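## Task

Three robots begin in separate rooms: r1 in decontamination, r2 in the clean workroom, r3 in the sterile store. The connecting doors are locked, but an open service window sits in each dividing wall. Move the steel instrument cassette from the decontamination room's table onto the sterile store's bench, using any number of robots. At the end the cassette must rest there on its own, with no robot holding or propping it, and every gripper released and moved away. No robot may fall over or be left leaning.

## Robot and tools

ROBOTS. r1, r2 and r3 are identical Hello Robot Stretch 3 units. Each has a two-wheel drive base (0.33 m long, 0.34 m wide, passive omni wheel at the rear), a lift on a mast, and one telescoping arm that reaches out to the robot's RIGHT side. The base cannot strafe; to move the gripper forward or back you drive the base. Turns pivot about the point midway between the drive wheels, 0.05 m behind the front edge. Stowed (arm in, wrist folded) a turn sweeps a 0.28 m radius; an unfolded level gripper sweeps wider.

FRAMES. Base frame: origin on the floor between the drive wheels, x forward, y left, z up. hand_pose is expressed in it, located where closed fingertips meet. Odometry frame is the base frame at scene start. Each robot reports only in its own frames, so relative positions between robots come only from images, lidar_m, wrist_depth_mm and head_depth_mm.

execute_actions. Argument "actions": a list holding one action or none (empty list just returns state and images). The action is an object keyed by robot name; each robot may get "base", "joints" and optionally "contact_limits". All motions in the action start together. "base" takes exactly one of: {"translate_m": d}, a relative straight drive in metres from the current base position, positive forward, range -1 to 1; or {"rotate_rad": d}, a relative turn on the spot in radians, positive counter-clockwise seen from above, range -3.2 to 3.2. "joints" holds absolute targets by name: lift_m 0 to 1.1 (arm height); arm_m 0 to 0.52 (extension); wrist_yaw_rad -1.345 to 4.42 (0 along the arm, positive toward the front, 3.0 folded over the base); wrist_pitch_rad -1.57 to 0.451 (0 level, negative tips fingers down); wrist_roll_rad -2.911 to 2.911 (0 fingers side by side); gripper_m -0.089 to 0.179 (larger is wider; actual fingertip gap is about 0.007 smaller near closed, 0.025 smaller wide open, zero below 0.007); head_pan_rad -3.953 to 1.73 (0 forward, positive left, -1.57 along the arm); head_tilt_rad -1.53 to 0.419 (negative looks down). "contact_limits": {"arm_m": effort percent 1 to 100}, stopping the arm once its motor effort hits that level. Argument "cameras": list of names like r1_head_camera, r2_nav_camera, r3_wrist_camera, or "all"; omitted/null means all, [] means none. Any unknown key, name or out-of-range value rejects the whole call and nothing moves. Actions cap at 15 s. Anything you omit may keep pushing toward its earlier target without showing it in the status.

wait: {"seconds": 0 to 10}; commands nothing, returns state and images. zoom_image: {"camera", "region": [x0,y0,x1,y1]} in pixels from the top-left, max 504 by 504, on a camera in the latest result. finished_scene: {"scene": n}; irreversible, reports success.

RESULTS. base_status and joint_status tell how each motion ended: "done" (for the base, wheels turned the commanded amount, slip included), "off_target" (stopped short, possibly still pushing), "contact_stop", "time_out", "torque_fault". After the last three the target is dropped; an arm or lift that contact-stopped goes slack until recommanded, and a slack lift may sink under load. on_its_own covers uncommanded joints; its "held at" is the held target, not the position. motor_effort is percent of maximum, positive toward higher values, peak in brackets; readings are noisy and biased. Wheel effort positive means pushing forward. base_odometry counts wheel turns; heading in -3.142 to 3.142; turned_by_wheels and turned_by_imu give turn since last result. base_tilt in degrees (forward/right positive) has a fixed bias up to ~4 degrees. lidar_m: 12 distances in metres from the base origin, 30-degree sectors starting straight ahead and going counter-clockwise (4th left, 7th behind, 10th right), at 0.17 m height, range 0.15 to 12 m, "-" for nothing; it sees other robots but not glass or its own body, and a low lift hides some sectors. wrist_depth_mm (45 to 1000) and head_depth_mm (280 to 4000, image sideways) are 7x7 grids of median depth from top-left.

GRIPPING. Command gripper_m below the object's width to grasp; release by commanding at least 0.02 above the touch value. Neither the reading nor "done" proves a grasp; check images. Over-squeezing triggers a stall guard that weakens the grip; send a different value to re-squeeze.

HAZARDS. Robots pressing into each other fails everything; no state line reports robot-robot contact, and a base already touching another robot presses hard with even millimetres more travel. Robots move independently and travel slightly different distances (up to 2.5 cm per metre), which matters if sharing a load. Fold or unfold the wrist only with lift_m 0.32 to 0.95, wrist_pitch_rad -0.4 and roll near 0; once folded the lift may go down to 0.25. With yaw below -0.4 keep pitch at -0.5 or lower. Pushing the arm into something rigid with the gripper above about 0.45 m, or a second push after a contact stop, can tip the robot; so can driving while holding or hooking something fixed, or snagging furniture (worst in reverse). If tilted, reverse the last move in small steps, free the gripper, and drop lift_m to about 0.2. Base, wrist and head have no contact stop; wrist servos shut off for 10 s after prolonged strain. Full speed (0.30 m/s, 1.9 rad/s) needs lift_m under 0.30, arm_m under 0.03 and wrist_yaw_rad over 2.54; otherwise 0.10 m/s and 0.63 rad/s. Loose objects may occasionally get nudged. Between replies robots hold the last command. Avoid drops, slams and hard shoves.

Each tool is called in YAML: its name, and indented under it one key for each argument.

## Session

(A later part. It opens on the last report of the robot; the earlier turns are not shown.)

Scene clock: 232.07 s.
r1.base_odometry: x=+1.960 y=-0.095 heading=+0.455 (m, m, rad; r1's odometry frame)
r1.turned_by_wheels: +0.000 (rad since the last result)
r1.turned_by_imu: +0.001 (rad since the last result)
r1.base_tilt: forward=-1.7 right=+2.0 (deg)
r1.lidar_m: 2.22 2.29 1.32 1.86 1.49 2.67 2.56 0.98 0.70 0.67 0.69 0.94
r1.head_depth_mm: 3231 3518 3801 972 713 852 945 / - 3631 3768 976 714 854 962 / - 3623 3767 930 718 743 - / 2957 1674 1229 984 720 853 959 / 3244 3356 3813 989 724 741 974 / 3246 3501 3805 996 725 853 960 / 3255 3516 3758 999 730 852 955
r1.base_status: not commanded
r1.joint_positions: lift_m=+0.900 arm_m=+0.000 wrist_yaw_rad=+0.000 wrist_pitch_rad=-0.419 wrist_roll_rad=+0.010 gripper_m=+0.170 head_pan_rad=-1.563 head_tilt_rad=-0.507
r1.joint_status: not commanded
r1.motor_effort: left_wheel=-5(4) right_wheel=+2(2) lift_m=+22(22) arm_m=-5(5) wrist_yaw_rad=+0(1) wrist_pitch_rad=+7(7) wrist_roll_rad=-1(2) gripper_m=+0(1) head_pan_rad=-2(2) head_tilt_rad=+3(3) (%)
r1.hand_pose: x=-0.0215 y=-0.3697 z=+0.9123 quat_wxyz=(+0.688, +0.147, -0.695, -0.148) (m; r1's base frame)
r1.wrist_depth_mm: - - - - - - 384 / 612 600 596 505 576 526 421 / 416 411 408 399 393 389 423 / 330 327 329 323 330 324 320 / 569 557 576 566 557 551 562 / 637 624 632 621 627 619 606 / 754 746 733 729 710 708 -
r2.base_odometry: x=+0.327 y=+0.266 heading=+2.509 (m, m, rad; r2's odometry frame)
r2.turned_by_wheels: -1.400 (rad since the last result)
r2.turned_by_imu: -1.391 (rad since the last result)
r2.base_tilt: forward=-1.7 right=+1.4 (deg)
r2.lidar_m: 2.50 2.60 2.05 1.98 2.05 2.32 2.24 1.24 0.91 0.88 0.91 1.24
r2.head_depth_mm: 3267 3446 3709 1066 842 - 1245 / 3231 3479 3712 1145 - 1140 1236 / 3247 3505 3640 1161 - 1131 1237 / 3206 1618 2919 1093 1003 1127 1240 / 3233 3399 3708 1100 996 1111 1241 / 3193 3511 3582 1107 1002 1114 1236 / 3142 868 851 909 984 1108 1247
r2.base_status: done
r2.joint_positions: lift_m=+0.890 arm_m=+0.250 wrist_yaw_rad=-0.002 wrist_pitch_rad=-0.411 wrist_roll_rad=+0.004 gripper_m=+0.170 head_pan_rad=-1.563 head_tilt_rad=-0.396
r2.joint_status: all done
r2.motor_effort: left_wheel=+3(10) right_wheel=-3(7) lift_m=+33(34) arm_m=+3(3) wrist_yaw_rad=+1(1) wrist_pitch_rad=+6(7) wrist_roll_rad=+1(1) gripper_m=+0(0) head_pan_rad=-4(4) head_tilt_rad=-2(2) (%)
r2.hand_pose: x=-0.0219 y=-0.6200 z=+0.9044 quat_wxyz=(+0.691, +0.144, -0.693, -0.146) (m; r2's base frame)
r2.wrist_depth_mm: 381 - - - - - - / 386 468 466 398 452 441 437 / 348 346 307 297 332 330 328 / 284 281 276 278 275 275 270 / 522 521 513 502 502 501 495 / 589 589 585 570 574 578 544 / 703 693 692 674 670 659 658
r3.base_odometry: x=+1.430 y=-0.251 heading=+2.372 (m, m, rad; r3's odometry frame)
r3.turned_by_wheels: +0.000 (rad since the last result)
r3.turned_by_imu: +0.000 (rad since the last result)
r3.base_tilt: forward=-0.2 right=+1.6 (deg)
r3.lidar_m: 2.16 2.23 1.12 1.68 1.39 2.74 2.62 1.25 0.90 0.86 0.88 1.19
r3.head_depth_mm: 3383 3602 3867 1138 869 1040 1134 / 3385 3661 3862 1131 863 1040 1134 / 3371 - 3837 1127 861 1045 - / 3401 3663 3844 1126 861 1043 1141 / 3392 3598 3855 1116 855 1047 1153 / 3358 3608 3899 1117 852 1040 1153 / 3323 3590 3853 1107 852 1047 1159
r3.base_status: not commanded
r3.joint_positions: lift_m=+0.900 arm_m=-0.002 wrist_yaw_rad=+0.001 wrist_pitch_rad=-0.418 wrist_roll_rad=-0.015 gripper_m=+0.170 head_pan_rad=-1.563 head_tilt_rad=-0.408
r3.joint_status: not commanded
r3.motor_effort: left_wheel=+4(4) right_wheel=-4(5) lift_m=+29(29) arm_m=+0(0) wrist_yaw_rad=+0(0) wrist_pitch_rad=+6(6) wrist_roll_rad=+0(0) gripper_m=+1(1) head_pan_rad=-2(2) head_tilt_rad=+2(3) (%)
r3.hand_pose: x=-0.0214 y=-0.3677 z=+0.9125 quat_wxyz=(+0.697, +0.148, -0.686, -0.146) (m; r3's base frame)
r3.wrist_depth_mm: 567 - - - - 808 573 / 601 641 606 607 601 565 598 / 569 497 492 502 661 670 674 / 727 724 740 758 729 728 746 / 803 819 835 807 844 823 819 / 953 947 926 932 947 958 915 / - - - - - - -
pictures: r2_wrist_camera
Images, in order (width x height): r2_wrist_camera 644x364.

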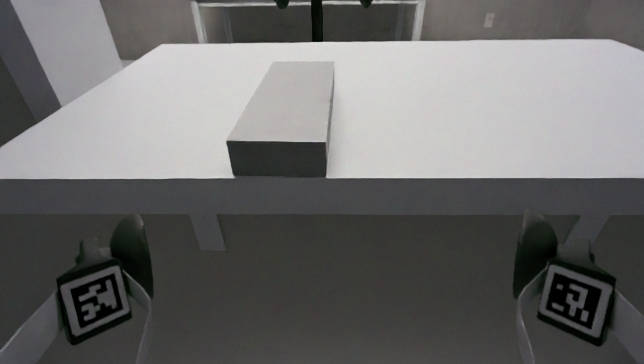

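execute_actions:
  actions:
    - {"r2":{"base":{"translate_m":0.043},"joints":{"arm_m":0.33}}}
  cameras: []

execute_actions:
  actions:
    - {"r2":{"joints":{"arm_m":0.475,"lift_m":0.876}}}
  cameras: ["r2_wrist_camera"]

execute_actions:
  actions:
    - {"r2":{"joints":{"gripper_m":0.03}}}
  cameras: ["r2_wrist_camera","r1_head_camera"]

Scene clock: 241.20 s.
r1.base_odometry: x=+1.960 y=-0.095 heading=+0.455 (m, m, rad; r1's odometry frame)
r1.turned_by_wheels: +0.000 (rad since the last result)
r1.turned_by_imu: +0.001 (rad since the last result)
r1.base_tilt: forward=-1.8 right=+2.0 (deg)
r1.lidar_m: 2.22 2.30 1.32 1.86 1.50 2.67 2.54 0.97 0.70 0.67 0.69 0.94
r1.head_depth_mm: 3280 3556 3758 971 713 852 943 / - 3571 3765 973 717 854 961 / - 3619 3687 930 717 741 - / 2948 1635 3700 981 721 855 959 / 3284 3419 3793 991 724 741 979 / 3234 3520 3820 992 724 850 956 / 3254 3512 3833 1000 728 851 956
r1.base_status: not commanded
r1.joint_positions: lift_m=+0.900 arm_m=+0.000 wrist_yaw_rad=+0.000 wrist_pitch_rad=-0.419 wrist_roll_rad=+0.010 gripper_m=+0.170 head_pan_rad=-1.563 head_tilt_rad=-0.507
r1.joint_status: not commanded
r1.motor_effort: left_wheel=-5(5) right_wheel=+2(2) lift_m=+22(21) arm_m=-4(6) wrist_yaw_rad=+0(0) wrist_pitch_rad=+7(7) wrist_roll_rad=-1(1) gripper_m=+0(0) head_pan_rad=-3(3) head_tilt_rad=+3(3) (%)
r1.hand_pose: x=-0.0215 y=-0.3697 z=+0.9123 quat_wxyz=(+0.688, +0.147, -0.695, -0.148) (m; r1's base frame)
r1.wrist_depth_mm: - - - - - - 385 / 622 603 589 514 570 517 422 / 418 410 401 398 393 389 425 / 328 324 324 324 326 324 322 / 571 552 555 560 564 556 560 / 631 647 618 624 635 621 600 / 757 735 734 717 710 717 -
r2.base_odometry: x=+0.292 y=+0.292 heading=+2.509 (m, m, rad; r2's odometry frame)
r2.turned_by_wheels: +0.000 (rad since the last result)
r2.turned_by_imu: +0.001 (rad since the last result)
r2.base_tilt: forward=-1.6 right=+1.3 (deg)
r2.lidar_m: 2.46 2.55 2.05 1.98 2.06 2.37 2.28 1.24 0.91 0.88 0.91 1.24
r2.head_depth_mm: 3196 3511 3757 1065 813 - 1239 / 3251 3527 3752 3007 1037 1115 1234 / 3269 3494 3405 3635 1040 1118 1239 / 3212 1628 1774 1169 1014 1110 1241 / 3222 3439 3699 1107 1001 1112 1238 / 3260 3381 3541 979 1001 1109 1248 / 758 785 831 908 998 1105 1245
r2.base_status: done
r2.joint_positions: lift_m=+0.890 arm_m=+0.330 wrist_yaw_rad=-0.002 wrist_pitch_rad=-0.411 wrist_roll_rad=+0.004 gripper_m=+0.170 head_pan_rad=-1.563 head_tilt_rad=-0.396
r2.joint_status: all done
r2.motor_effort: left_wheel=+4(10) right_wheel=-4(7) lift_m=+33(33) arm_m=+2(2) wrist_yaw_rad=+1(1) wrist_pitch_rad=+7(7) wrist_roll_rad=+1(1) gripper_m=+0(0) head_pan_rad=-4(3) head_tilt_rad=-2(2) (%)
r2.hand_pose: x=-0.0219 y=-0.7000 z=+0.9044 quat_wxyz=(+0.691, +0.144, -0.693, -0.146) (m; r2's base frame)
r2.wrist_depth_mm: 334 - - - - - - / 337 435 455 460 448 448 441 / 330 344 339 268 329 329 325 / 273 267 267 212 253 262 262 / 224 223 219 200 209 217 214 / 225 354 226 223 220 220 211 / 571 554 540 538 532 515 532
r3.base_odometry: x=+1.430 y=-0.251 heading=+2.372 (m, m, rad; r3's odometry frame)
r3.turned_by_wheels: +0.000 (rad since the last result)
r3.turned_by_imu: +0.001 (rad since the last result)
r3.base_tilt: forward=-0.2 right=+1.5 (deg)
r3.lidar_m: 2.16 2.22 1.12 1.68 1.39 2.73 2.62 1.24 0.89 0.86 0.88 1.19
r3.head_depth_mm: 3369 3654 3928 1136 865 1039 1133 / 3368 - 3870 1131 864 1047 1137 / 3399 - 3907 1125 861 1038 - / 3384 3620 3942 1124 859 1046 1141 / 3369 3655 3886 1118 854 1043 1152 / 3324 3624 3916 1117 849 1048 1156 / 3368 3568 3863 1109 850 1048 1159
r3.base_status: not commanded
r3.joint_positions: lift_m=+0.900 arm_m=-0.002 wrist_yaw_rad=+0.001 wrist_pitch_rad=-0.418 wrist_roll_rad=-0.015 gripper_m=+0.170 head_pan_rad=-1.563 head_tilt_rad=-0.408
r3.joint_status: not commanded
r3.motor_effort: left_wheel=+4(4) right_wheel=-5(5) lift_m=+29(29) arm_m=+1(0) wrist_yaw_rad=+0(1) wrist_pitch_rad=+6(6) wrist_roll_rad=+0(0) gripper_m=+1(1) head_pan_rad=-2(2) head_tilt_rad=+3(3) (%)
r3.hand_pose: x=-0.0214 y=-0.3677 z=+0.9125 quat_wxyz=(+0.697, +0.148, -0.686, -0.146) (m; r3's base frame)
r3.wrist_depth_mm: 577 - - - - 770 560 / 595 628 618 597 578 581 605 / 578 500 490 492 675 670 670 / 744 745 739 727 750 739 735 / 825 808 829 839 826 835 829 / 919 926 936 917 932 953 908 / - - - - - - -
pictures: none
No camera images: the call's "cameras" was empty. Leave "cameras" out to get every camera's image.

Scene clock: 243.53 s.
r1.base_odometry: x=+1.960 y=-0.095 heading=+0.455 (m, m, rad; r1's odometry frame)
r1.turned_by_wheels: +0.000 (rad since the last result)
r1.turned_by_imu: +0.001 (rad since the last result)
r1.base_tilt: forward=-1.7 right=+2.0 (deg)
r1.lidar_m: 2.22 2.30 1.32 1.86 1.49 2.68 2.55 0.97 0.70 0.67 0.70 0.94
r1.head_depth_mm: 3280 3515 3825 971 712 852 941 / - 3591 3757 930 716 852 963 / - 3614 3717 930 719 744 - / 2975 1667 1019 938 720 853 959 / 3308 3470 3840 994 725 743 977 / 3240 3508 3790 994 726 850 958 / 3258 3505 3782 999 728 851 956
r1.base_status: not commanded
r1.joint_positions: lift_m=+0.900 arm_m=+0.000 wrist_yaw_rad=+0.000 wrist_pitch_rad=-0.419 wrist_roll_rad=+0.010 gripper_m=+0.170 head_pan_rad=-1.563 head_tilt_rad=-0.507
r1.joint_status: not commanded
r1.motor_effort: left_wheel=-5(5) right_wheel=+2(2) lift_m=+22(22) arm_m=-6(6) wrist_yaw_rad=+1(1) wrist_pitch_rad=+7(7) wrist_roll_rad=-1(1) gripper_m=+0(0) head_pan_rad=-3(3) head_tilt_rad=+3(3) (%)
r1.hand_pose: x=-0.0215 y=-0.3697 z=+0.9123 quat_wxyz=(+0.688, +0.147, -0.695, -0.148) (m; r1's base frame)
r1.wrist_depth_mm: - - - - - - 385 / 618 595 591 511 579 517 421 / 414 411 403 398 395 390 426 / 331 326 328 326 320 324 322 / 567 552 565 554 564 556 554 / 630 637 633 636 630 629 595 / 754 742 706 736 712 722 -
r2.base_odometry: x=+0.292 y=+0.292 heading=+2.509 (m, m, rad; r2's odometry frame)
r2.turned_by_wheels: +0.000 (rad since the last result)
r2.turned_by_imu: +0.000 (rad since the last result)
r2.base_tilt: forward=-1.7 right=+1.4 (deg)
r2.lidar_m: 2.46 2.55 2.06 1.98 2.06 2.37 2.28 1.25 0.91 0.88 0.91 1.25
r2.head_depth_mm: 3293 3469 3815 1069 842 - 1235 / 3238 3463 3642 2957 1019 1122 1226 / 3327 3518 3387 - 1006 1120 1239 / 3202 1622 1750 1177 1001 1120 1237 / 3253 3468 3623 1109 998 1114 1247 / 3182 3467 3452 977 1001 1108 1244 / 756 784 831 908 999 1111 1243
r2.base_status: not commanded
r2.joint_positions: lift_m=+0.876 arm_m=+0.475 wrist_yaw_rad=-0.002 wrist_pitch_rad=-0.411 wrist_roll_rad=+0.004 gripper_m=+0.170 head_pan_rad=-1.563 head_tilt_rad=-0.396
r2.joint_status: all done
r2.motor_effort: left_wheel=+4(4) right_wheel=-4(4) lift_m=+34(34) arm_m=+3(4) wrist_yaw_rad=+1(1) wrist_pitch_rad=+7(7) wrist_roll_rad=+0(1) gripper_m=+1(0) head_pan_rad=-3(4) head_tilt_rad=-3(2) (%)
r2.hand_pose: x=-0.0219 y=-0.8450 z=+0.8904 quat_wxyz=(+0.691, +0.144, -0.693, -0.146) (m; r2's base frame)
r2.wrist_depth_mm: - - - - - - - / - 426 420 412 414 403 397 / 302 308 306 304 300 299 295 / 245 243 243 186 202 237 234 / 201 202 200 154 159 198 196 / - 168 164 132 130 168 170 / - 147 121 114 114 146 141
r3.base_odometry: x=+1.430 y=-0.251 heading=+2.372 (m, m, rad; r3's odometry frame)
r3.turned_by_wheels: +0.000 (rad since the last result)
r3.turned_by_imu: +0.000 (rad since the last result)
r3.base_tilt: forward=-0.3 right=+1.6 (deg)
r3.lidar_m: 2.16 2.23 1.13 1.68 1.38 2.74 2.62 1.24 0.89 0.86 0.89 1.19
r3.head_depth_mm: 3367 3615 3875 1140 868 1042 1138 / 3375 - 3823 1131 861 1042 1137 / 3374 - 3843 1129 860 1045 - / 3364 3686 3844 1124 858 1043 1136 / 3321 3579 3871 1122 856 1044 1153 / 3366 3656 3852 1114 854 1045 1156 / 3350 3605 3862 1112 848 1051 1160
r3.base_status: not commanded
r3.joint_positions: lift_m=+0.900 arm_m=-0.002 wrist_yaw_rad=+0.001 wrist_pitch_rad=-0.418 wrist_roll_rad=-0.015 gripper_m=+0.170 head_pan_rad=-1.563 head_tilt_rad=-0.408
r3.joint_status: not commanded
r3.motor_effort: left_wheel=+4(4) right_wheel=-5(4) lift_m=+29(29) arm_m=+0(0) wrist_yaw_rad=+0(0) wrist_pitch_rad=+6(6) wrist_roll_rad=+0(0) gripper_m=+1(0) head_pan_rad=-2(3) head_tilt_rad=+3(3) (%)
r3.hand_pose: x=-0.0214 y=-0.3677 z=+0.9125 quat_wxyz=(+0.697, +0.148, -0.686, -0.146) (m; r3's base frame)
r3.wrist_depth_mm: 560 - - - - 791 558 / 592 619 607 593 576 568 598 / 572 501 503 496 673 681 678 / 716 739 743 722 748 748 756 / 827 810 830 828 811 840 828 / 909 942 946 929 954 919 925 / - - - - - - -
pictures: r2_wrist_camera
Images, in order (width x height): r2_wrist_camera 644x364.

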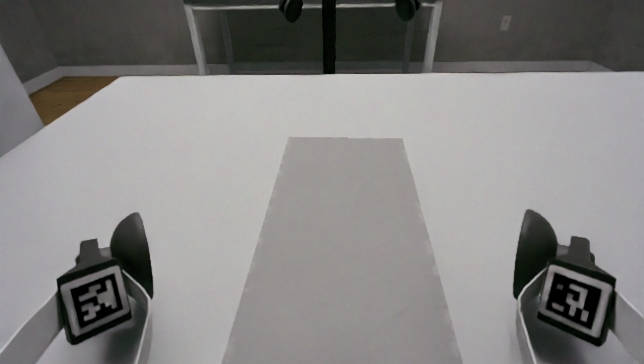

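Scene clock: 245.43 s.
r1.base_odometry: x=+1.960 y=-0.095 heading=+0.455 (m, m, rad; r1's odometry frame)
r1.turned_by_wheels: +0.000 (rad since the last result)
r1.turned_by_imu: +0.000 (rad since the last result)
r1.base_tilt: forward=-1.7 right=+2.0 (deg)
r1.lidar_m: 2.22 2.30 1.32 1.86 1.49 2.67 2.56 0.97 0.70 0.67 0.70 0.94
r1.head_depth_mm: 3290 3549 3827 972 712 852 944 / - 3579 3741 976 716 855 963 / - 3667 3705 906 719 742 - / 2976 1658 1023 960 720 852 961 / 3251 3447 3807 990 724 742 978 / 3256 3521 3753 994 725 851 956 / 3253 3499 3807 1000 729 852 957
r1.base_status: not commanded
r1.joint_positions: lift_m=+0.900 arm_m=+0.000 wrist_yaw_rad=+0.000 wrist_pitch_rad=-0.419 wrist_roll_rad=+0.010 gripper_m=+0.170 head_pan_rad=-1.563 head_tilt_rad=-0.507
r1.joint_status: not commanded
r1.motor_effort: left_wheel=-4(5) right_wheel=+2(2) lift_m=+22(22) arm_m=-5(5) wrist_yaw_rad=+0(1) wrist_pitch_rad=+7(7) wrist_roll_rad=-1(1) gripper_m=+0(1) head_pan_rad=-2(3) head_tilt_rad=+3(3) (%)
r1.hand_pose: x=-0.0215 y=-0.3697 z=+0.9123 quat_wxyz=(+0.688, +0.147, -0.695, -0.148) (m; r1's base frame)
r1.wrist_depth_mm: - - - - - - 392 / 606 595 595 529 568 509 418 / 410 414 404 398 392 389 426 / 330 325 328 324 324 321 320 / 582 549 559 560 560 560 552 / 622 640 632 626 628 622 599 / 756 744 731 723 713 710 -
r2.base_odometry: x=+0.292 y=+0.292 heading=+2.509 (m, m, rad; r2's odometry frame)
r2.turned_by_wheels: +0.000 (rad since the last result)
r2.turned_by_imu: +0.000 (rad since the last result)
r2.base_tilt: forward=-1.6 right=+1.4 (deg)
r2.lidar_m: 2.45 2.55 2.06 1.98 2.06 2.37 2.28 1.25 0.90 0.88 0.91 1.24
r2.head_depth_mm: 3260 3480 3816 1066 845 - 1231 / 3195 3478 3726 2976 1018 1119 1233 / 3275 3493 3380 - 1006 1118 1232 / 3198 1638 1779 1809 1003 1111 1235 / 3228 3519 3691 1105 996 1111 1246 / 3249 3478 3499 977 1000 1107 1243 / 759 784 831 905 996 1109 1239
r2.base_status: not commanded
r2.joint_positions: lift_m=+0.876 arm_m=+0.475 wrist_yaw_rad=-0.003 wrist_pitch_rad=-0.411 wrist_roll_rad=+0.006 gripper_m=+0.031 head_pan_rad=-1.563 head_tilt_rad=-0.396
r2.joint_status: all done
r2.motor_effort: left_wheel=+2(4) right_wheel=-3(4) lift_m=+34(34) arm_m=+2(3) wrist_yaw_rad=+1(3) wrist_pitch_rad=+6(7) wrist_roll_rad=+0(0) gripper_m=-19(92) head_pan_rad=-2(3) head_tilt_rad=-2(2) (%)
r2.hand_pose: x=-0.0222 y=-0.8451 z=+0.8905 quat_wxyz=(+0.690, +0.143, -0.694, -0.146) (m; r2's base frame)
r2.wrist_depth_mm: - - - - - - - / - 437 418 416 412 401 400 / 306 313 307 306 300 298 297 / 248 245 242 187 220 237 235 / 203 202 194 154 156 198 194 / 172 173 132 132 130 172 165 / 150 149 118 114 116 142 145
r3.base_odometry: x=+1.430 y=-0.251 heading=+2.372 (m, m, rad; r3's odometry frame)
r3.turned_by_wheels: +0.000 (rad since the last result)
r3.turned_by_imu: +0.000 (rad since the last result)
r3.base_tilt: forward=-0.3 right=+1.5 (deg)
r3.lidar_m: 2.15 2.23 1.13 1.68 1.39 2.74 2.62 1.25 0.89 0.86 0.88 1.19
r3.head_depth_mm: 3355 3627 3821 1136 868 1042 1136 / 3365 - 3840 1138 866 1044 1136 / 3363 - 3819 1126 862 1045 - / 3397 3662 3860 1124 859 1042 1131 / 3347 3600 3887 1119 856 1052 1157 / 3369 3632 3866 1117 852 1045 1162 / 3345 3573 3894 1109 848 1047 1156
r3.base_status: not commanded
r3.joint_positions: lift_m=+0.900 arm_m=-0.002 wrist_yaw_rad=+0.001 wrist_pitch_rad=-0.418 wrist_roll_rad=-0.015 gripper_m=+0.170 head_pan_rad=-1.563 head_tilt_rad=-0.408
r3.joint_status: not commanded
r3.motor_effort: left_wheel=+4(4) right_wheel=-4(5) lift_m=+29(29) arm_m=+0(0) wrist_yaw_rad=+0(1) wrist_pitch_rad=+6(6) wrist_roll_rad=+0(0) gripper_m=+0(0) head_pan_rad=-2(2) head_tilt_rad=+3(3) (%)
r3.hand_pose: x=-0.0214 y=-0.3677 z=+0.9125 quat_wxyz=(+0.697, +0.148, -0.686, -0.146) (m; r3's base frame)
r3.wrist_depth_mm: 576 - - - - 792 560 / 587 631 619 598 585 572 594 / 572 502 491 501 680 657 666 / 741 733 730 743 741 747 730 / 797 809 827 819 837 828 833 / 949 918 936 909 930 923 947 / - - - - - - -
pictures: r1_head_camera (sideways: a quarter turn clockwise sets it upright), r2_wrist_camera
Images, in order (width x height): r1_head_camera 896x504, r2_wrist_camera 644x364.

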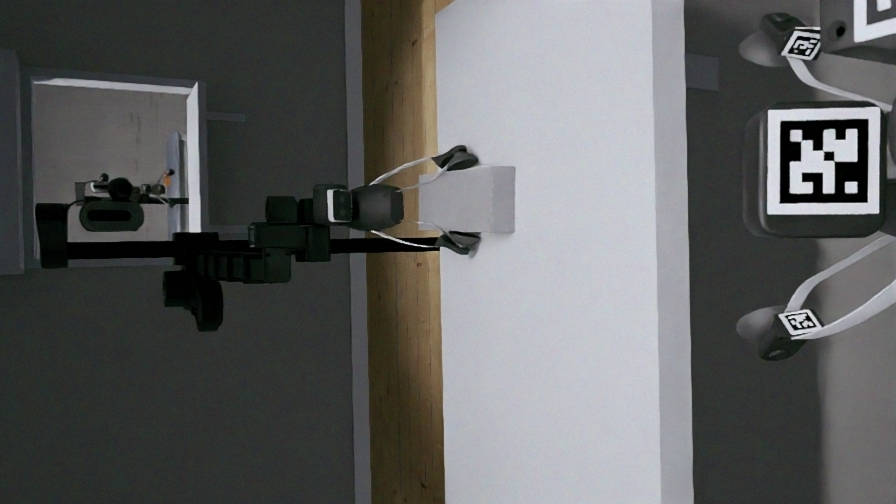

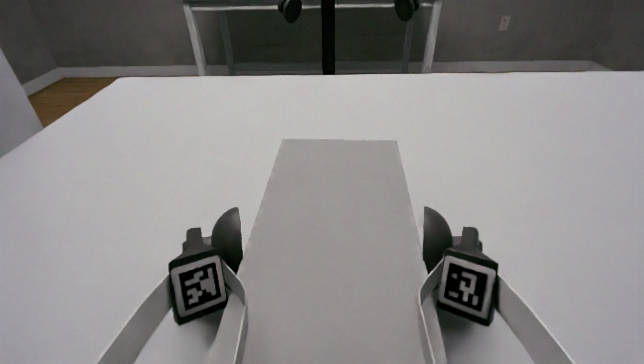

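execute_actions:
  actions:
    - {"r2":{"joints":{"lift_m":0.91}}}
  cameras: ["r2_wrist_camera"]

Scene clock: 248.70 s.
r1.base_odometry: x=+1.960 y=-0.095 heading=+0.455 (m, m, rad; r1's odometry frame)
r1.turned_by_wheels: +0.000 (rad since the last result)
r1.turned_by_imu: +0.001 (rad since the last result)
r1.base_tilt: forward=-1.8 right=+2.0 (deg)
r1.lidar_m: 2.22 2.29 1.32 1.86 1.49 2.67 2.55 0.98 0.70 0.67 0.69 0.94
r1.head_depth_mm: 3263 3560 3803 974 713 851 945 / - 3570 3772 975 716 855 961 / - 3634 3752 877 718 743 - / 2987 1612 1846 933 720 851 962 / 3233 3482 3808 991 722 744 978 / 3248 3535 3799 995 724 851 957 / 3224 3505 3807 998 728 850 956
r1.base_status: not commanded
r1.joint_positions: lift_m=+0.900 arm_m=+0.000 wrist_yaw_rad=+0.000 wrist_pitch_rad=-0.419 wrist_roll_rad=+0.010 gripper_m=+0.170 head_pan_rad=-1.563 head_tilt_rad=-0.507
r1.joint_status: not commanded
r1.motor_effort: left_wheel=-5(5) right_wheel=+2(2) lift_m=+21(22) arm_m=-5(6) wrist_yaw_rad=+0(0) wrist_pitch_rad=+7(7) wrist_roll_rad=-2(1) gripper_m=+0(0) head_pan_rad=-2(2) head_tilt_rad=+3(3) (%)
r1.hand_pose: x=-0.0215 y=-0.3697 z=+0.9123 quat_wxyz=(+0.688, +0.147, -0.695, -0.148) (m; r1's base frame)
r1.wrist_depth_mm: - - - - - - 391 / 615 609 594 526 565 523 417 / 416 418 401 403 391 388 429 / 330 327 327 326 323 320 322 / 570 550 559 559 559 546 550 / 634 629 639 618 627 615 593 / 757 730 723 729 707 716 -
r2.base_odometry: x=+0.292 y=+0.292 heading=+2.509 (m, m, rad; r2's odometry frame)
r2.turned_by_wheels: +0.000 (rad since the last result)
r2.turned_by_imu: +0.000 (rad since the last result)
r2.base_tilt: forward=-1.7 right=+1.4 (deg)
r2.lidar_m: 2.46 2.55 2.05 1.98 2.06 2.37 2.28 1.24 0.91 0.88 0.91 1.24
r2.head_depth_mm: 3317 3522 3839 1140 - 1117 1238 / 3173 3478 3664 - 1019 1120 1240 / 3245 3436 3401 - 1004 1117 1224 / 3193 1641 1785 1095 1005 1115 1234 / 3261 3423 3635 1106 999 1112 1242 / 3254 3504 3503 978 997 1103 1245 / 755 783 829 907 994 1111 1239
r2.base_status: not commanded
r2.joint_positions: lift_m=+0.910 arm_m=+0.475 wrist_yaw_rad=-0.003 wrist_pitch_rad=-0.433 wrist_roll_rad=+0.006 gripper_m=+0.031 head_pan_rad=-1.563 head_tilt_rad=-0.396
r2.joint_status: all done
r2.motor_effort: left_wheel=+3(2) right_wheel=-3(3) lift_m=+49(52) arm_m=+2(2) wrist_yaw_rad=+1(2) wrist_pitch_rad=+14(14) wrist_roll_rad=+0(0) gripper_m=-18(19) head_pan_rad=-4(5) head_tilt_rad=-2(2) (%)
r2.hand_pose: x=-0.0222 y=-0.8422 z=+0.9190 quat_wxyz=(+0.689, +0.151, -0.692, -0.154) (m; r2's base frame)
r2.wrist_depth_mm: - - - - - - - / - - - - - - - / 347 362 353 219 350 348 341 / 293 287 286 179 260 279 277 / 241 238 163 152 153 233 231 / 206 206 133 132 131 202 198 / 180 178 123 117 118 175 174
r3.base_odometry: x=+1.430 y=-0.251 heading=+2.372 (m, m, rad; r3's odometry frame)
r3.turned_by_wheels: +0.000 (rad since the last result)
r3.turned_by_imu: +0.000 (rad since the last result)
r3.base_tilt: forward=-0.3 right=+1.6 (deg)
r3.lidar_m: 2.16 2.23 1.12 1.68 1.38 2.74 2.62 1.25 0.89 0.86 0.88 1.19
r3.head_depth_mm: 3376 3578 3809 1138 863 1046 1131 / 3328 - 3876 1131 866 1042 1133 / 3332 - 3897 1135 863 1044 - / 3318 3694 3872 1121 858 1047 1135 / 3361 3601 3800 1121 856 1042 1156 / 3383 3594 3838 1110 851 1045 1154 / 3399 3557 3852 1114 850 1050 1160
r3.base_status: not commanded
r3.joint_positions: lift_m=+0.900 arm_m=-0.002 wrist_yaw_rad=+0.001 wrist_pitch_rad=-0.418 wrist_roll_rad=-0.015 gripper_m=+0.170 head_pan_rad=-1.563 head_tilt_rad=-0.408
r3.joint_status: not commanded
r3.motor_effort: left_wheel=+4(4) right_wheel=-5(4) lift_m=+29(29) arm_m=+0(0) wrist_yaw_rad=-1(0) wrist_pitch_rad=+6(6) wrist_roll_rad=+0(0) gripper_m=+0(1) head_pan_rad=-2(2) head_tilt_rad=+3(3) (%)
r3.hand_pose: x=-0.0214 y=-0.3677 z=+0.9125 quat_wxyz=(+0.697, +0.148, -0.686, -0.146) (m; r3's base frame)
r3.wrist_depth_mm: 568 - - - - 775 564 / 596 638 619 595 592 578 598 / 577 492 505 496 666 679 677 / 748 727 723 729 732 717 747 / 821 793 835 815 836 833 856 / 918 916 944 967 949 959 888 / - - - - - - -
pictures: r2_wrist_camera
Images, in order (width x height): r2_wrist_camera 644x364.

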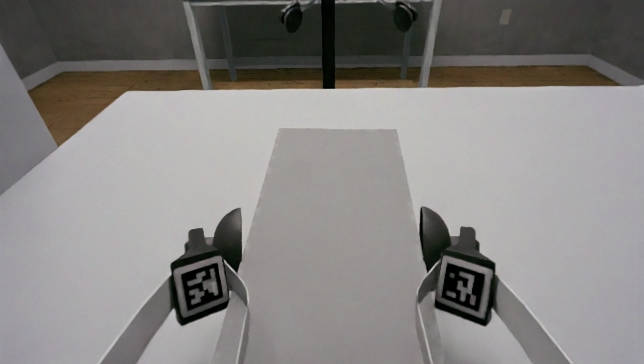

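execute_actions:
  actions:
    - {"r2":{"joints":{"arm_m":0.15,"lift_m":0.96,"gripper_m":0.024}}}
  cameras: ["r2_wrist_camera"]

execute_actions:
  actions:
    - {"r2":{"base":{"rotate_rad":1.33},"joints":{"arm_m":0.0}}}
  cameras: ["r2_wrist_camera"]

execute_actions:
  actions:
    - {"r2":{"base":{"translate_m":1.0}}}
  cameras: []

execute_actions:
  actions:
    - {"r2":{"base":{"translate_m":0.32}}}
  cameras: []

execute_actions:
  actions:
    - {"r2":{"base":{"rotate_rad":1.78}}}
  cameras: ["r2_wrist_camera","r3_head_camera"]

Scene clock: 259.30 s.
r1.base_odometry: x=+1.960 y=-0.095 heading=+0.455 (m, m, rad; r1's odometry frame)
r1.turned_by_wheels: +0.000 (rad since the last result)
r1.turned_by_imu: +0.002 (rad since the last result)
r1.base_tilt: forward=-1.7 right=+2.1 (deg)
r1.lidar_m: 2.22 2.29 1.32 1.86 1.50 2.67 2.56 0.97 0.70 0.67 0.70 0.94
r1.head_depth_mm: 3261 3493 3756 973 713 853 947 / - 3610 3780 975 715 854 962 / - 3616 3777 983 719 743 - / 2973 1585 3757 984 719 854 959 / 3238 3519 3805 986 723 741 976 / 3258 3494 3827 993 726 852 959 / 3248 3541 3814 999 727 849 956
r1.base_status: not commanded
r1.joint_positions: lift_m=+0.900 arm_m=+0.000 wrist_yaw_rad=+0.000 wrist_pitch_rad=-0.419 wrist_roll_rad=+0.010 gripper_m=+0.170 head_pan_rad=-1.563 head_tilt_rad=-0.507
r1.joint_status: not commanded
r1.motor_effort: left_wheel=-5(4) right_wheel=+2(2) lift_m=+22(22) arm_m=-5(5) wrist_yaw_rad=+0(0) wrist_pitch_rad=+7(7) wrist_roll_rad=-1(1) gripper_m=+1(0) head_pan_rad=-2(3) head_tilt_rad=+3(3) (%)
r1.hand_pose: x=-0.0215 y=-0.3697 z=+0.9123 quat_wxyz=(+0.688, +0.147, -0.695, -0.148) (m; r1's base frame)
r1.wrist_depth_mm: - - - - - - 385 / 617 607 603 583 569 511 418 / 410 406 403 399 393 391 431 / 332 324 323 325 324 325 321 / 566 553 561 556 546 559 548 / 610 643 632 638 617 630 612 / 736 736 725 737 722 716 -
r2.base_odometry: x=+0.292 y=+0.292 heading=+2.509 (m, m, rad; r2's odometry frame)
r2.turned_by_wheels: +0.000 (rad since the last result)
r2.turned_by_imu: +0.000 (rad since the last result)
r2.base_tilt: forward=-1.6 right=+1.3 (deg)
r2.lidar_m: 2.46 2.56 2.05 1.98 2.06 2.37 2.28 1.25 0.91 0.88 0.91 1.24
r2.head_depth_mm: 3243 3463 3772 2386 - 1159 1236 / 3229 3448 3771 3681 - 1153 1236 / 3190 3457 3387 1164 - 1169 1232 / 3211 1642 1775 1100 810 1135 1233 / 3206 3485 3699 1109 1003 1119 1237 / 3178 3401 3571 977 1000 1110 1244 / 757 786 834 905 998 1107 1246
r2.base_status: not commanded
r2.joint_positions: lift_m=+0.960 arm_m=+0.150 wrist_yaw_rad=-0.002 wrist_pitch_rad=-0.435 wrist_roll_rad=+0.006 gripper_m=+0.028 head_pan_rad=-1.563 head_tilt_rad=-0.396
r2.joint_status: gripper_m off_target (ended at +0.028, target +0.024); the others done
r2.motor_effort: left_wheel=+3(3) right_wheel=-3(3) lift_m=+49(50) arm_m=-1(2) wrist_yaw_rad=+0(2) wrist_pitch_rad=+14(14) wrist_roll_rad=+0(1) gripper_m=-19(52) head_pan_rad=-4(3) head_tilt_rad=-3(2) (%)
r2.hand_pose: x=-0.0219 y=-0.5175 z=+0.9687 quat_wxyz=(+0.689, +0.152, -0.692, -0.154) (m; r2's base frame)
r2.wrist_depth_mm: 448 468 - - - - - / 484 500 614 613 601 596 603 / 540 490 463 218 450 441 445 / 584 408 401 178 381 396 391 / 677 686 162 151 153 652 640 / 782 760 132 132 132 734 737 / 940 898 124 117 119 856 873
r3.base_odometry: x=+1.430 y=-0.251 heading=+2.372 (m, m, rad; r3's odometry frame)
r3.turned_by_wheels: +0.000 (rad since the last result)
r3.turned_by_imu: +0.001 (rad since the last result)
r3.base_tilt: forward=-0.2 right=+1.5 (deg)
r3.lidar_m: 2.16 2.22 1.12 1.68 1.39 2.74 2.61 1.24 0.89 0.86 0.88 1.19
r3.head_depth_mm: 3370 3600 3842 1138 866 1041 1131 / 3346 - 3888 1135 866 1045 1133 / 3366 - 3858 1126 859 1045 - / 3371 3656 3878 1127 858 1045 1138 / 3367 3641 3914 1124 851 1045 1154 / 3407 3600 3828 1112 851 1043 1161 / 3398 3581 3895 1109 850 1050 1161
r3.base_status: not commanded
r3.joint_positions: lift_m=+0.900 arm_m=-0.002 wrist_yaw_rad=+0.001 wrist_pitch_rad=-0.418 wrist_roll_rad=-0.015 gripper_m=+0.170 head_pan_rad=-1.563 head_tilt_rad=-0.408
r3.joint_status: not commanded
r3.motor_effort: left_wheel=+4(4) right_wheel=-5(5) lift_m=+29(29) arm_m=+0(0) wrist_yaw_rad=+0(1) wrist_pitch_rad=+6(6) wrist_roll_rad=+0(0) gripper_m=+0(0) head_pan_rad=-2(2) head_tilt_rad=+3(3) (%)
r3.hand_pose: x=-0.0214 y=-0.3677 z=+0.9125 quat_wxyz=(+0.697, +0.148, -0.686, -0.146) (m; r3's base frame)
r3.wrist_depth_mm: 572 - - - - 774 559 / 597 631 620 596 596 565 601 / 578 496 491 494 674 682 680 / 740 754 757 733 744 751 736 / 828 808 815 826 829 818 840 / 914 936 923 940 933 943 921 / - - - - - - -
pictures: r2_wrist_camera
Images, in order (width x height): r2_wrist_camera 644x364.

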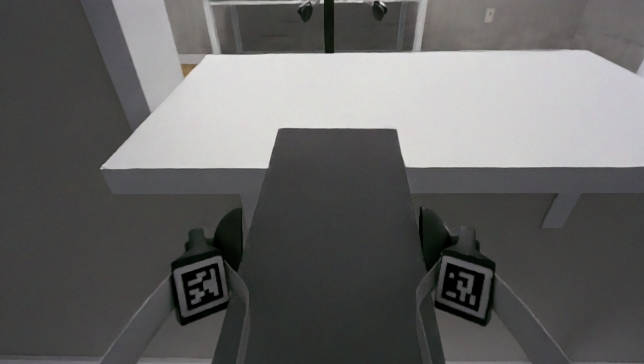

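Scene clock: 262.40 s.
r1.base_odometry: x=+1.960 y=-0.095 heading=+0.455 (m, m, rad; r1's odometry frame)
r1.turned_by_wheels: +0.000 (rad since the last result)
r1.turned_by_imu: +0.001 (rad since the last result)
r1.base_tilt: forward=-1.8 right=+2.0 (deg)
r1.lidar_m: 2.22 2.30 1.32 1.86 1.49 2.68 2.56 0.98 0.70 0.67 0.69 0.94
r1.head_depth_mm: 3272 3532 3761 972 713 852 945 / - 3580 3798 976 716 857 961 / - 3594 3771 980 719 744 - / 2969 3573 3767 986 721 854 959 / 3225 3527 3857 986 723 742 979 / 3238 3438 3755 997 725 850 958 / 3223 3494 3769 999 727 849 958
r1.base_status: not commanded
r1.joint_positions: lift_m=+0.900 arm_m=+0.000 wrist_yaw_rad=+0.000 wrist_pitch_rad=-0.419 wrist_roll_rad=+0.010 gripper_m=+0.170 head_pan_rad=-1.563 head_tilt_rad=-0.507
r1.joint_status: not commanded
r1.motor_effort: left_wheel=-4(5) right_wheel=+2(2) lift_m=+22(22) arm_m=-5(6) wrist_yaw_rad=+1(1) wrist_pitch_rad=+7(7) wrist_roll_rad=-1(1) gripper_m=+0(0) head_pan_rad=-2(3) head_tilt_rad=+3(3) (%)
r1.hand_pose: x=-0.0215 y=-0.3697 z=+0.9123 quat_wxyz=(+0.688, +0.147, -0.695, -0.148) (m; r1's base frame)
r1.wrist_depth_mm: - - - - - - 387 / 615 616 599 574 558 513 421 / 415 405 400 402 398 388 428 / 330 329 324 323 324 322 321 / 569 553 558 562 564 555 550 / 645 623 638 639 624 622 604 / 759 731 722 724 714 710 -
r2.base_odometry: x=+0.292 y=+0.292 heading=-2.444 (m, m, rad; r2's odometry frame)
r2.turned_by_wheels: +1.330 (rad since the last result)
r2.turned_by_imu: +1.323 (rad since the last result)
r2.base_tilt: forward=-1.7 right=+1.3 (deg)
r2.lidar_m: 1.98 1.99 2.33 2.28 1.68 1.00 0.88 0.88 1.03 1.81 2.46 2.26
r2.head_depth_mm: 1351 1413 1451 1544 1639 - - / 1644 1729 1810 1928 1994 1758 - / 2120 2231 2431 2639 2194 - - / 2136 2298 2449 2674 2182 463 371 / 2086 2238 2429 2646 2192 1672 1347 / 2064 2187 2355 2584 2194 1674 1352 / 1965 2141 2274 2464 2256 1675 1352
r2.base_status: done
r2.joint_positions: lift_m=+0.960 arm_m=+0.000 wrist_yaw_rad=-0.001 wrist_pitch_rad=-0.435 wrist_roll_rad=+0.006 gripper_m=+0.028 head_pan_rad=-1.563 head_tilt_rad=-0.396
r2.joint_status: all done
r2.motor_effort: left_wheel=-4(11) right_wheel=+4(10) lift_m=+49(49) arm_m=-2(1) wrist_yaw_rad=+1(1) wrist_pitch_rad=+15(14) wrist_roll_rad=+0(0) gripper_m=-19(19) head_pan_rad=-4(4) head_tilt_rad=-2(2) (%)
r2.hand_pose: x=-0.0219 y=-0.3675 z=+0.9687 quat_wxyz=(+0.689, +0.152, -0.692, -0.154) (m; r2's base frame)
r2.wrist_depth_mm: - - - - - - 783 / - - - - - - 799 / - - - 218 - - 800 / - - - 178 - - 822 / - - 163 152 153 - 838 / - - 133 132 131 - 885 / - - 123 117 119 - 868
r3.base_odometry: x=+1.430 y=-0.251 heading=+2.372 (m, m, rad; r3's odometry frame)
r3.turned_by_wheels: +0.000 (rad since the last result)
r3.turned_by_imu: +0.000 (rad since the last result)
r3.base_tilt: forward=-0.2 right=+1.5 (deg)
r3.lidar_m: 2.16 2.22 1.13 1.68 1.38 2.74 2.62 1.25 0.89 0.86 0.88 1.19
r3.head_depth_mm: 3352 3644 3939 1138 864 1047 1135 / 3359 - 3947 1135 868 1041 1135 / 3356 - 3893 1131 862 1044 - / 3397 3665 3920 1124 858 1048 1135 / 3404 3621 3879 1116 855 1045 1157 / 3398 3580 3863 1113 851 1048 1157 / 3341 3571 3877 1113 850 1045 1154
r3.base_status: not commanded
r3.joint_positions: lift_m=+0.900 arm_m=-0.002 wrist_yaw_rad=+0.001 wrist_pitch_rad=-0.418 wrist_roll_rad=-0.015 gripper_m=+0.170 head_pan_rad=-1.563 head_tilt_rad=-0.408
r3.joint_status: not commanded
r3.motor_effort: left_wheel=+4(4) right_wheel=-5(4) lift_m=+29(29) arm_m=+0(0) wrist_yaw_rad=+0(1) wrist_pitch_rad=+6(6) wrist_roll_rad=-1(0) gripper_m=+1(0) head_pan_rad=-2(2) head_tilt_rad=+3(3) (%)
r3.hand_pose: x=-0.0214 y=-0.3677 z=+0.9125 quat_wxyz=(+0.697, +0.148, -0.686, -0.146) (m; r3's base frame)
r3.wrist_depth_mm: 574 - - - - 795 568 / 594 638 611 588 576 567 619 / 565 507 490 503 675 667 673 / 746 716 745 744 760 750 724 / 823 807 824 825 841 818 840 / 910 923 924 953 946 936 932 / - - - - - - -
pictures: r2_wrist_camera
Images, in order (width x height): r2_wrist_camera 644x364.

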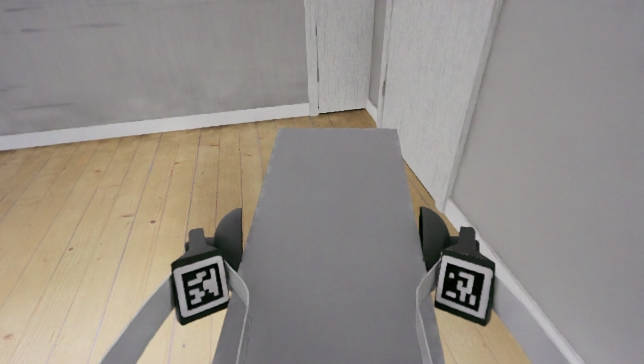

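Scene clock: 273.33 s.
r1.base_odometry: x=+1.960 y=-0.095 heading=+0.455 (m, m, rad; r1's odometry frame)
r1.turned_by_wheels: +0.000 (rad since the last result)
r1.turned_by_imu: +0.003 (rad since the last result)
r1.base_tilt: forward=-1.8 right=+2.0 (deg)
r1.lidar_m: 2.22 2.30 1.32 1.86 1.49 2.67 2.56 0.98 0.70 0.67 0.70 0.94
r1.head_depth_mm: 3251 3537 3788 969 713 852 941 / - 3591 3769 974 715 852 960 / 3193 3547 3786 979 719 744 - / 3291 3571 3790 985 721 851 957 / 3220 3504 3823 990 725 742 976 / 3271 3497 3804 996 726 852 958 / 3256 3500 3819 998 729 854 958
r1.base_status: not commanded
r1.joint_positions: lift_m=+0.900 arm_m=+0.000 wrist_yaw_rad=+0.000 wrist_pitch_rad=-0.419 wrist_roll_rad=+0.010 gripper_m=+0.170 head_pan_rad=-1.563 head_tilt_rad=-0.507
r1.joint_status: not commanded
r1.motor_effort: left_wheel=-5(4) right_wheel=+2(2) lift_m=+22(22) arm_m=-6(5) wrist_yaw_rad=+1(1) wrist_pitch_rad=+7(7) wrist_roll_rad=-1(1) gripper_m=+0(1) head_pan_rad=-3(2) head_tilt_rad=+3(3) (%)
r1.hand_pose: x=-0.0215 y=-0.3697 z=+0.9123 quat_wxyz=(+0.688, +0.147, -0.695, -0.148) (m; r1's base frame)
r1.wrist_depth_mm: - - - - - - 384 / 612 599 590 596 561 520 413 / 415 414 404 398 400 396 427 / 330 329 325 327 322 320 323 / 558 546 562 561 567 566 548 / 630 637 634 620 638 627 595 / 756 736 708 736 707 720 -
r2.base_odometry: x=-0.475 y=-0.351 heading=-2.444 (m, m, rad; r2's odometry frame)
r2.turned_by_wheels: +0.000 (rad since the last result)
r2.turned_by_imu: +0.004 (rad since the last result)
r2.base_tilt: forward=-1.7 right=+1.3 (deg)
r2.lidar_m: 1.01 1.02 1.20 2.15 2.52 2.09 1.84 1.85 2.16 2.23 1.89 1.16
r2.head_depth_mm: 2091 2253 2462 2628 2175 - - / 2046 2213 2397 2603 2161 1762 - / 1986 2156 2328 2520 2172 - - / 1942 2085 2232 2438 2189 462 373 / 1912 2024 2205 2350 2210 1674 1336 / 1835 1978 2144 2330 2217 1668 1359 / 1800 1940 2095 2251 2236 1679 1357
r2.base_status: done
r2.joint_positions: lift_m=+0.960 arm_m=+0.000 wrist_yaw_rad=-0.001 wrist_pitch_rad=-0.435 wrist_roll_rad=+0.006 gripper_m=+0.028 head_pan_rad=-1.563 head_tilt_rad=-0.396
r2.joint_status: not commanded
r2.motor_effort: left_wheel=-6(7) right_wheel=+4(9) lift_m=+49(49) arm_m=-1(2) wrist_yaw_rad=+2(1) wrist_pitch_rad=+14(14) wrist_roll_rad=-1(0) gripper_m=-19(19) head_pan_rad=-4(3) head_tilt_rad=-2(2) (%)
r2.hand_pose: x=-0.0219 y=-0.3675 z=+0.9687 quat_wxyz=(+0.689, +0.152, -0.692, -0.154) (m; r2's base frame)
r2.wrist_depth_mm: - - - - - - - / - - - - - - - / - - - 218 - - - / - - - 178 - - - / - - 163 152 154 - - / - - 132 133 131 - - / - - 123 117 119 - -
r3.base_odometry: x=+1.430 y=-0.251 heading=+2.372 (m, m, rad; r3's odometry frame)
r3.turned_by_wheels: +0.000 (rad since the last result)
r3.turned_by_imu: +0.001 (rad since the last result)
r3.base_tilt: forward=-0.3 right=+1.4 (deg)
r3.lidar_m: 2.15 2.23 1.13 1.67 1.39 2.73 2.62 1.25 0.89 0.86 0.88 1.19
r3.head_depth_mm: 3356 3612 3891 1137 865 1040 1136 / 3417 - 3855 1135 865 1044 1135 / 3347 3538 3832 1127 861 1042 - / 3333 3558 3853 1124 858 1047 1137 / 3356 3616 3859 1114 856 1048 1154 / 3394 3660 3853 1116 851 1042 1158 / 3325 3561 3887 1110 852 1050 1163
r3.base_status: not commanded
r3.joint_positions: lift_m=+0.900 arm_m=-0.002 wrist_yaw_rad=+0.001 wrist_pitch_rad=-0.418 wrist_roll_rad=-0.015 gripper_m=+0.170 head_pan_rad=-1.563 head_tilt_rad=-0.408
r3.joint_status: not commanded
r3.motor_effort: left_wheel=+4(4) right_wheel=-5(4) lift_m=+29(29) arm_m=+1(0) wrist_yaw_rad=+0(1) wrist_pitch_rad=+6(6) wrist_roll_rad=-1(1) gripper_m=+0(1) head_pan_rad=-2(2) head_tilt_rad=+3(3) (%)
r3.hand_pose: x=-0.0214 y=-0.3677 z=+0.9125 quat_wxyz=(+0.697, +0.148, -0.686, -0.146) (m; r3's base frame)
r3.wrist_depth_mm: 571 - - - - 788 566 / 593 637 619 600 585 565 611 / 582 506 503 491 665 682 667 / 725 733 734 736 733 741 737 / 828 814 820 821 831 812 841 / 938 935 945 949 957 940 882 / - - - - - - -
pictures: none
No camera images: the call's "cameras" was empty. Leave "cameras" out to get every camera's image.

Scene clock: 277.50 s.
r1.base_odometry: x=+1.960 y=-0.095 heading=+0.455 (m, m, rad; r1's odometry frame)
r1.turned_by_wheels: +0.000 (rad since the last result)
r1.turned_by_imu: +0.001 (rad since the last result)
r1.base_tilt: forward=-1.7 right=+2.0 (deg)
r1.lidar_m: 2.22 2.30 1.32 1.86 1.49 2.66 2.55 0.97 0.70 0.67 0.69 0.94
r1.head_depth_mm: 3263 3438 3761 970 712 851 943 / - 3594 3742 974 714 854 961 / 3183 3582 3808 979 718 742 - / 3281 3592 3776 984 720 854 959 / 3228 3527 3820 989 724 742 980 / 3257 3532 3798 995 726 853 959 / 3255 3487 3807 997 728 851 957
r1.base_status: not commanded
r1.joint_positions: lift_m=+0.900 arm_m=+0.000 wrist_yaw_rad=+0.000 wrist_pitch_rad=-0.419 wrist_roll_rad=+0.010 gripper_m=+0.170 head_pan_rad=-1.563 head_tilt_rad=-0.507
r1.joint_status: not commanded
r1.motor_effort: left_wheel=-5(4) right_wheel=+2(2) lift_m=+22(22) arm_m=-6(5) wrist_yaw_rad=+1(0) wrist_pitch_rad=+7(7) wrist_roll_rad=-1(1) gripper_m=+0(0) head_pan_rad=-3(2) head_tilt_rad=+3(3) (%)
r1.hand_pose: x=-0.0215 y=-0.3697 z=+0.9123 quat_wxyz=(+0.688, +0.147, -0.695, -0.148) (m; r1's base frame)
r1.wrist_depth_mm: - - - - - - 389 / 620 597 593 586 566 518 421 / 419 410 405 401 394 386 423 / 333 328 326 325 327 322 320 / 573 552 555 548 553 554 555 / 626 626 624 639 624 623 612 / 739 744 723 744 719 715 -
r2.base_odometry: x=-0.720 y=-0.556 heading=-2.444 (m, m, rad; r2's odometry frame)
r2.turned_by_wheels: +0.000 (rad since the last result)
r2.turned_by_imu: +0.001 (rad since the last result)
r2.base_tilt: forward=-1.7 right=+1.3 (deg)
r2.lidar_m: 0.70 0.70 0.83 1.50 2.59 2.45 2.15 2.16 2.46 2.16 1.31 0.80
r2.head_depth_mm: 2036 2213 2405 2625 2171 - - / 1978 2091 2329 2530 2164 1735 - / 1927 2074 2240 2462 2176 - - / 1880 2013 2174 2343 2173 463 372 / 1829 1979 2133 2287 2196 1661 1350 / 1793 1901 2064 2264 2207 1673 1348 / 1739 1871 1997 2165 2230 1681 1355
r2.base_status: done
r2.joint_positions: lift_m=+0.960 arm_m=+0.000 wrist_yaw_rad=-0.001 wrist_pitch_rad=-0.435 wrist_roll_rad=+0.006 gripper_m=+0.028 head_pan_rad=-1.563 head_tilt_rad=-0.396
r2.joint_status: not commanded
r2.motor_effort: left_wheel=-5(7) right_wheel=+4(9) lift_m=+49(49) arm_m=-2(1) wrist_yaw_rad=+1(0) wrist_pitch_rad=+15(14) wrist_roll_rad=+0(0) gripper_m=-19(19) head_pan_rad=-5(5) head_tilt_rad=-3(2) (%)
r2.hand_pose: x=-0.0219 y=-0.3675 z=+0.9687 quat_wxyz=(+0.689, +0.152, -0.692, -0.154) (m; r2's base frame)
r2.wrist_depth_mm: - - - - - - - / - - - - - - - / - - - 218 - - - / - - - 179 - - - / - - 163 152 154 - - / - - 132 132 131 - - / - - 123 117 119 - -
r3.base_odometry: x=+1.430 y=-0.251 heading=+2.372 (m, m, rad; r3's odometry frame)
r3.turned_by_wheels: +0.000 (rad since the last result)
r3.turned_by_imu: +0.000 (rad since the last result)
r3.base_tilt: forward=-0.3 right=+1.6 (deg)
r3.lidar_m: 2.16 2.22 1.12 1.68 1.39 2.73 2.62 1.25 0.89 0.86 0.88 1.19
r3.head_depth_mm: 3361 3588 3872 1135 864 1044 1134 / 3380 - 3842 1133 862 1045 1130 / 3268 3587 3810 1130 862 1044 - / 3357 3457 3894 1120 859 1046 1131 / 3408 3608 3869 1122 854 1042 1151 / 3358 3655 3851 1114 857 1039 1160 / 3355 3577 3810 1109 848 1047 1154
r3.base_status: not commanded
r3.joint_positions: lift_m=+0.900 arm_m=-0.002 wrist_yaw_rad=+0.001 wrist_pitch_rad=-0.418 wrist_roll_rad=-0.015 gripper_m=+0.170 head_pan_rad=-1.563 head_tilt_rad=-0.408
r3.joint_status: not commanded
r3.motor_effort: left_wheel=+4(4) right_wheel=-4(6) lift_m=+29(29) arm_m=+0(0) wrist_yaw_rad=+0(0) wrist_pitch_rad=+6(6) wrist_roll_rad=+0(0) gripper_m=+1(1) head_pan_rad=-2(2) head_tilt_rad=+3(2) (%)
r3.hand_pose: x=-0.0214 y=-0.3677 z=+0.9125 quat_wxyz=(+0.697, +0.148, -0.686, -0.146) (m; r3's base frame)
r3.wrist_depth_mm: 569 - - - - 782 568 / 608 633 604 599 585 578 593 / 579 502 496 502 691 676 673 / 747 729 729 727 748 756 748 / 824 781 824 810 808 809 822 / 917 895 927 933 927 955 940 / - - - - - - -
pictures: none
No camera images: the call's "cameras" was empty. Leave "cameras" out to get every camera's image.

Scene clock: 281.30 s.
r1.base_odometry: x=+1.960 y=-0.095 heading=+0.455 (m, m, rad; r1's odometry frame)
r1.turned_by_wheels: +0.000 (rad since the last result)
r1.turned_by_imu: +0.001 (rad since the last result)
r1.base_tilt: forward=-1.7 right=+1.9 (deg)
r1.lidar_m: 2.22 2.30 1.32 1.86 1.49 2.66 2.56 0.97 0.70 0.67 0.70 0.94
r1.head_depth_mm: 3279 3523 3781 972 712 851 944 / 3257 3595 3740 974 714 854 964 / - 3605 3736 979 717 741 - / 3370 3593 3739 990 722 851 959 / 3262 3546 3826 990 722 742 975 / 3239 3476 3804 994 726 849 960 / 3254 3494 3773 997 729 852 957
r1.base_status: not commanded
r1.joint_positions: lift_m=+0.900 arm_m=+0.000 wrist_yaw_rad=+0.000 wrist_pitch_rad=-0.419 wrist_roll_rad=+0.010 gripper_m=+0.170 head_pan_rad=-1.563 head_tilt_rad=-0.507
r1.joint_status: not commanded
r1.motor_effort: left_wheel=-5(4) right_wheel=+2(2) lift_m=+22(22) arm_m=-5(5) wrist_yaw_rad=+1(0) wrist_pitch_rad=+7(7) wrist_roll_rad=-1(2) gripper_m=+0(1) head_pan_rad=-3(2) head_tilt_rad=+3(3) (%)
r1.hand_pose: x=-0.0215 y=-0.3697 z=+0.9123 quat_wxyz=(+0.688, +0.147, -0.695, -0.148) (m; r1's base frame)
r1.wrist_depth_mm: - - - - - - 388 / 606 610 596 570 569 512 421 / 421 404 403 399 394 382 432 / 328 325 328 326 325 320 322 / 556 554 571 562 558 549 554 / 634 643 642 619 626 630 604 / 749 739 733 730 708 705 -
r2.base_odometry: x=-0.720 y=-0.556 heading=-0.664 (m, m, rad; r2's odometry frame)
r2.turned_by_wheels: +1.780 (rad since the last result)
r2.turned_by_imu: +1.770 (rad since the last result)
r2.base_tilt: forward=-1.6 right=+1.3 (deg)
r2.lidar_m: 2.58 2.67 2.24 2.15 2.23 2.24 2.16 1.01 0.73 0.70 0.73 0.98
r2.head_depth_mm: 3137 3338 3581 3123 730 - - / 3114 3338 3669 3149 735 871 - / 3088 3394 3509 2886 737 - - / 3054 1648 2941 3196 743 462 372 / 3089 3279 3071 3215 748 876 987 / 3038 3257 3516 3232 752 876 987 / 3038 3309 3470 3162 757 873 980
r2.base_status: done
r2.joint_positions: lift_m=+0.960 arm_m=+0.000 wrist_yaw_rad=-0.001 wrist_pitch_rad=-0.435 wrist_roll_rad=+0.006 gripper_m=+0.028 head_pan_rad=-1.563 head_tilt_rad=-0.396
r2.joint_status: not commanded
r2.motor_effort: left_wheel=-5(11) right_wheel=+4(10) lift_m=+49(49) arm_m=-1(2) wrist_yaw_rad=+1(1) wrist_pitch_rad=+14(14) wrist_roll_rad=+0(0) gripper_m=-19(19) head_pan_rad=-4(4) head_tilt_rad=-2(3) (%)
r2.hand_pose: x=-0.0219 y=-0.3675 z=+0.9687 quat_wxyz=(+0.689, +0.152, -0.692, -0.154) (m; r2's base frame)
r2.wrist_depth_mm: 507 - - - - - 496 / 508 637 617 615 606 596 492 / 466 470 471 216 451 449 444 / 392 394 388 179 371 378 372 / 620 619 162 152 153 612 615 / 728 716 133 132 132 696 711 / 854 839 123 117 119 839 832
r3.base_odometry: x=+1.430 y=-0.251 heading=+2.372 (m, m, rad; r3's odometry frame)
r3.turned_by_wheels: +0.000 (rad since the last result)
r3.turned_by_imu: +0.000 (rad since the last result)
r3.base_tilt: forward=-0.2 right=+1.5 (deg)
r3.lidar_m: 2.16 2.23 1.13 1.68 1.38 2.74 2.62 1.24 0.89 0.86 0.89 1.19
r3.head_depth_mm: 3391 3597 3873 1135 867 1041 1134 / 3384 - 3819 1132 864 1039 1133 / 3365 - 3879 1130 861 1043 - / 3351 1661 1754 1123 857 1043 1134 / 3355 3542 3892 1119 858 1045 1158 / 3384 3664 3805 1115 855 1048 1161 / 3318 3608 3967 1110 850 1045 1163
r3.base_status: not commanded
r3.joint_positions: lift_m=+0.900 arm_m=-0.002 wrist_yaw_rad=+0.001 wrist_pitch_rad=-0.418 wrist_roll_rad=-0.015 gripper_m=+0.170 head_pan_rad=-1.563 head_tilt_rad=-0.408
r3.joint_status: not commanded
r3.motor_effort: left_wheel=+4(4) right_wheel=-5(5) lift_m=+29(29) arm_m=+0(0) wrist_yaw_rad=+0(1) wrist_pitch_rad=+6(6) wrist_roll_rad=+0(0) gripper_m=+1(1) head_pan_rad=-2(2) head_tilt_rad=+2(3) (%)
r3.hand_pose: x=-0.0214 y=-0.3677 z=+0.9125 quat_wxyz=(+0.697, +0.148, -0.686, -0.146) (m; r3's base frame)
r3.wrist_depth_mm: 567 - - - - 780 565 / 606 622 621 598 591 566 602 / 564 495 494 495 668 664 673 / 743 737 743 754 757 756 747 / 830 798 806 861 821 825 843 / 944 937 948 940 932 940 893 / - - - - - - -
pictures: r2_wrist_camera, r3_head_camera (sideways: a quarter turn clockwise sets it upright)
Images, in order (width x height): r2_wrist_camera 644x364, r3_head_camera 896x504.

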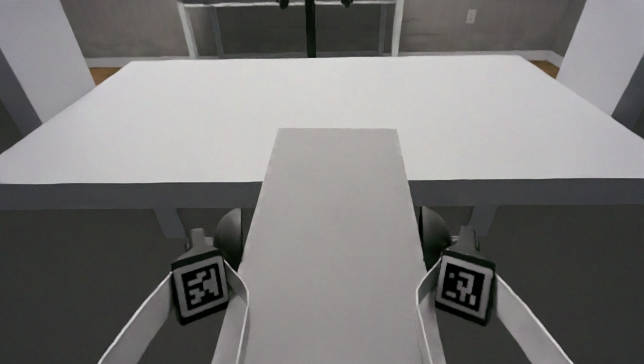

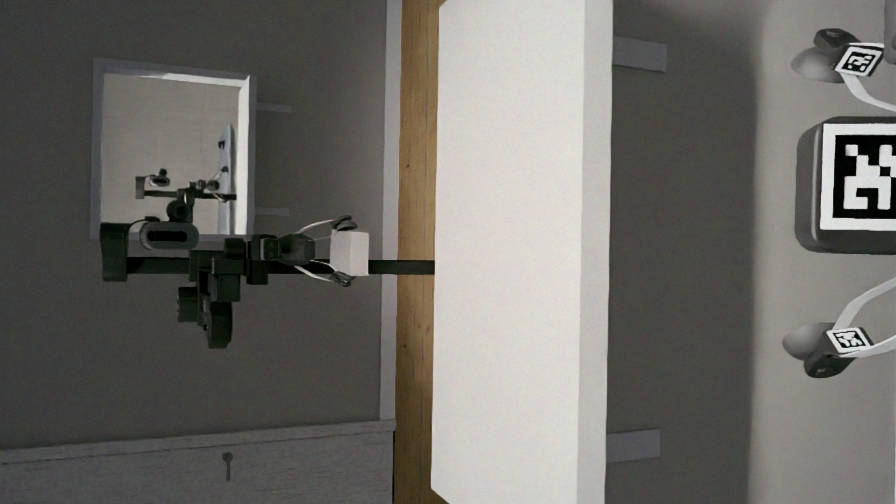

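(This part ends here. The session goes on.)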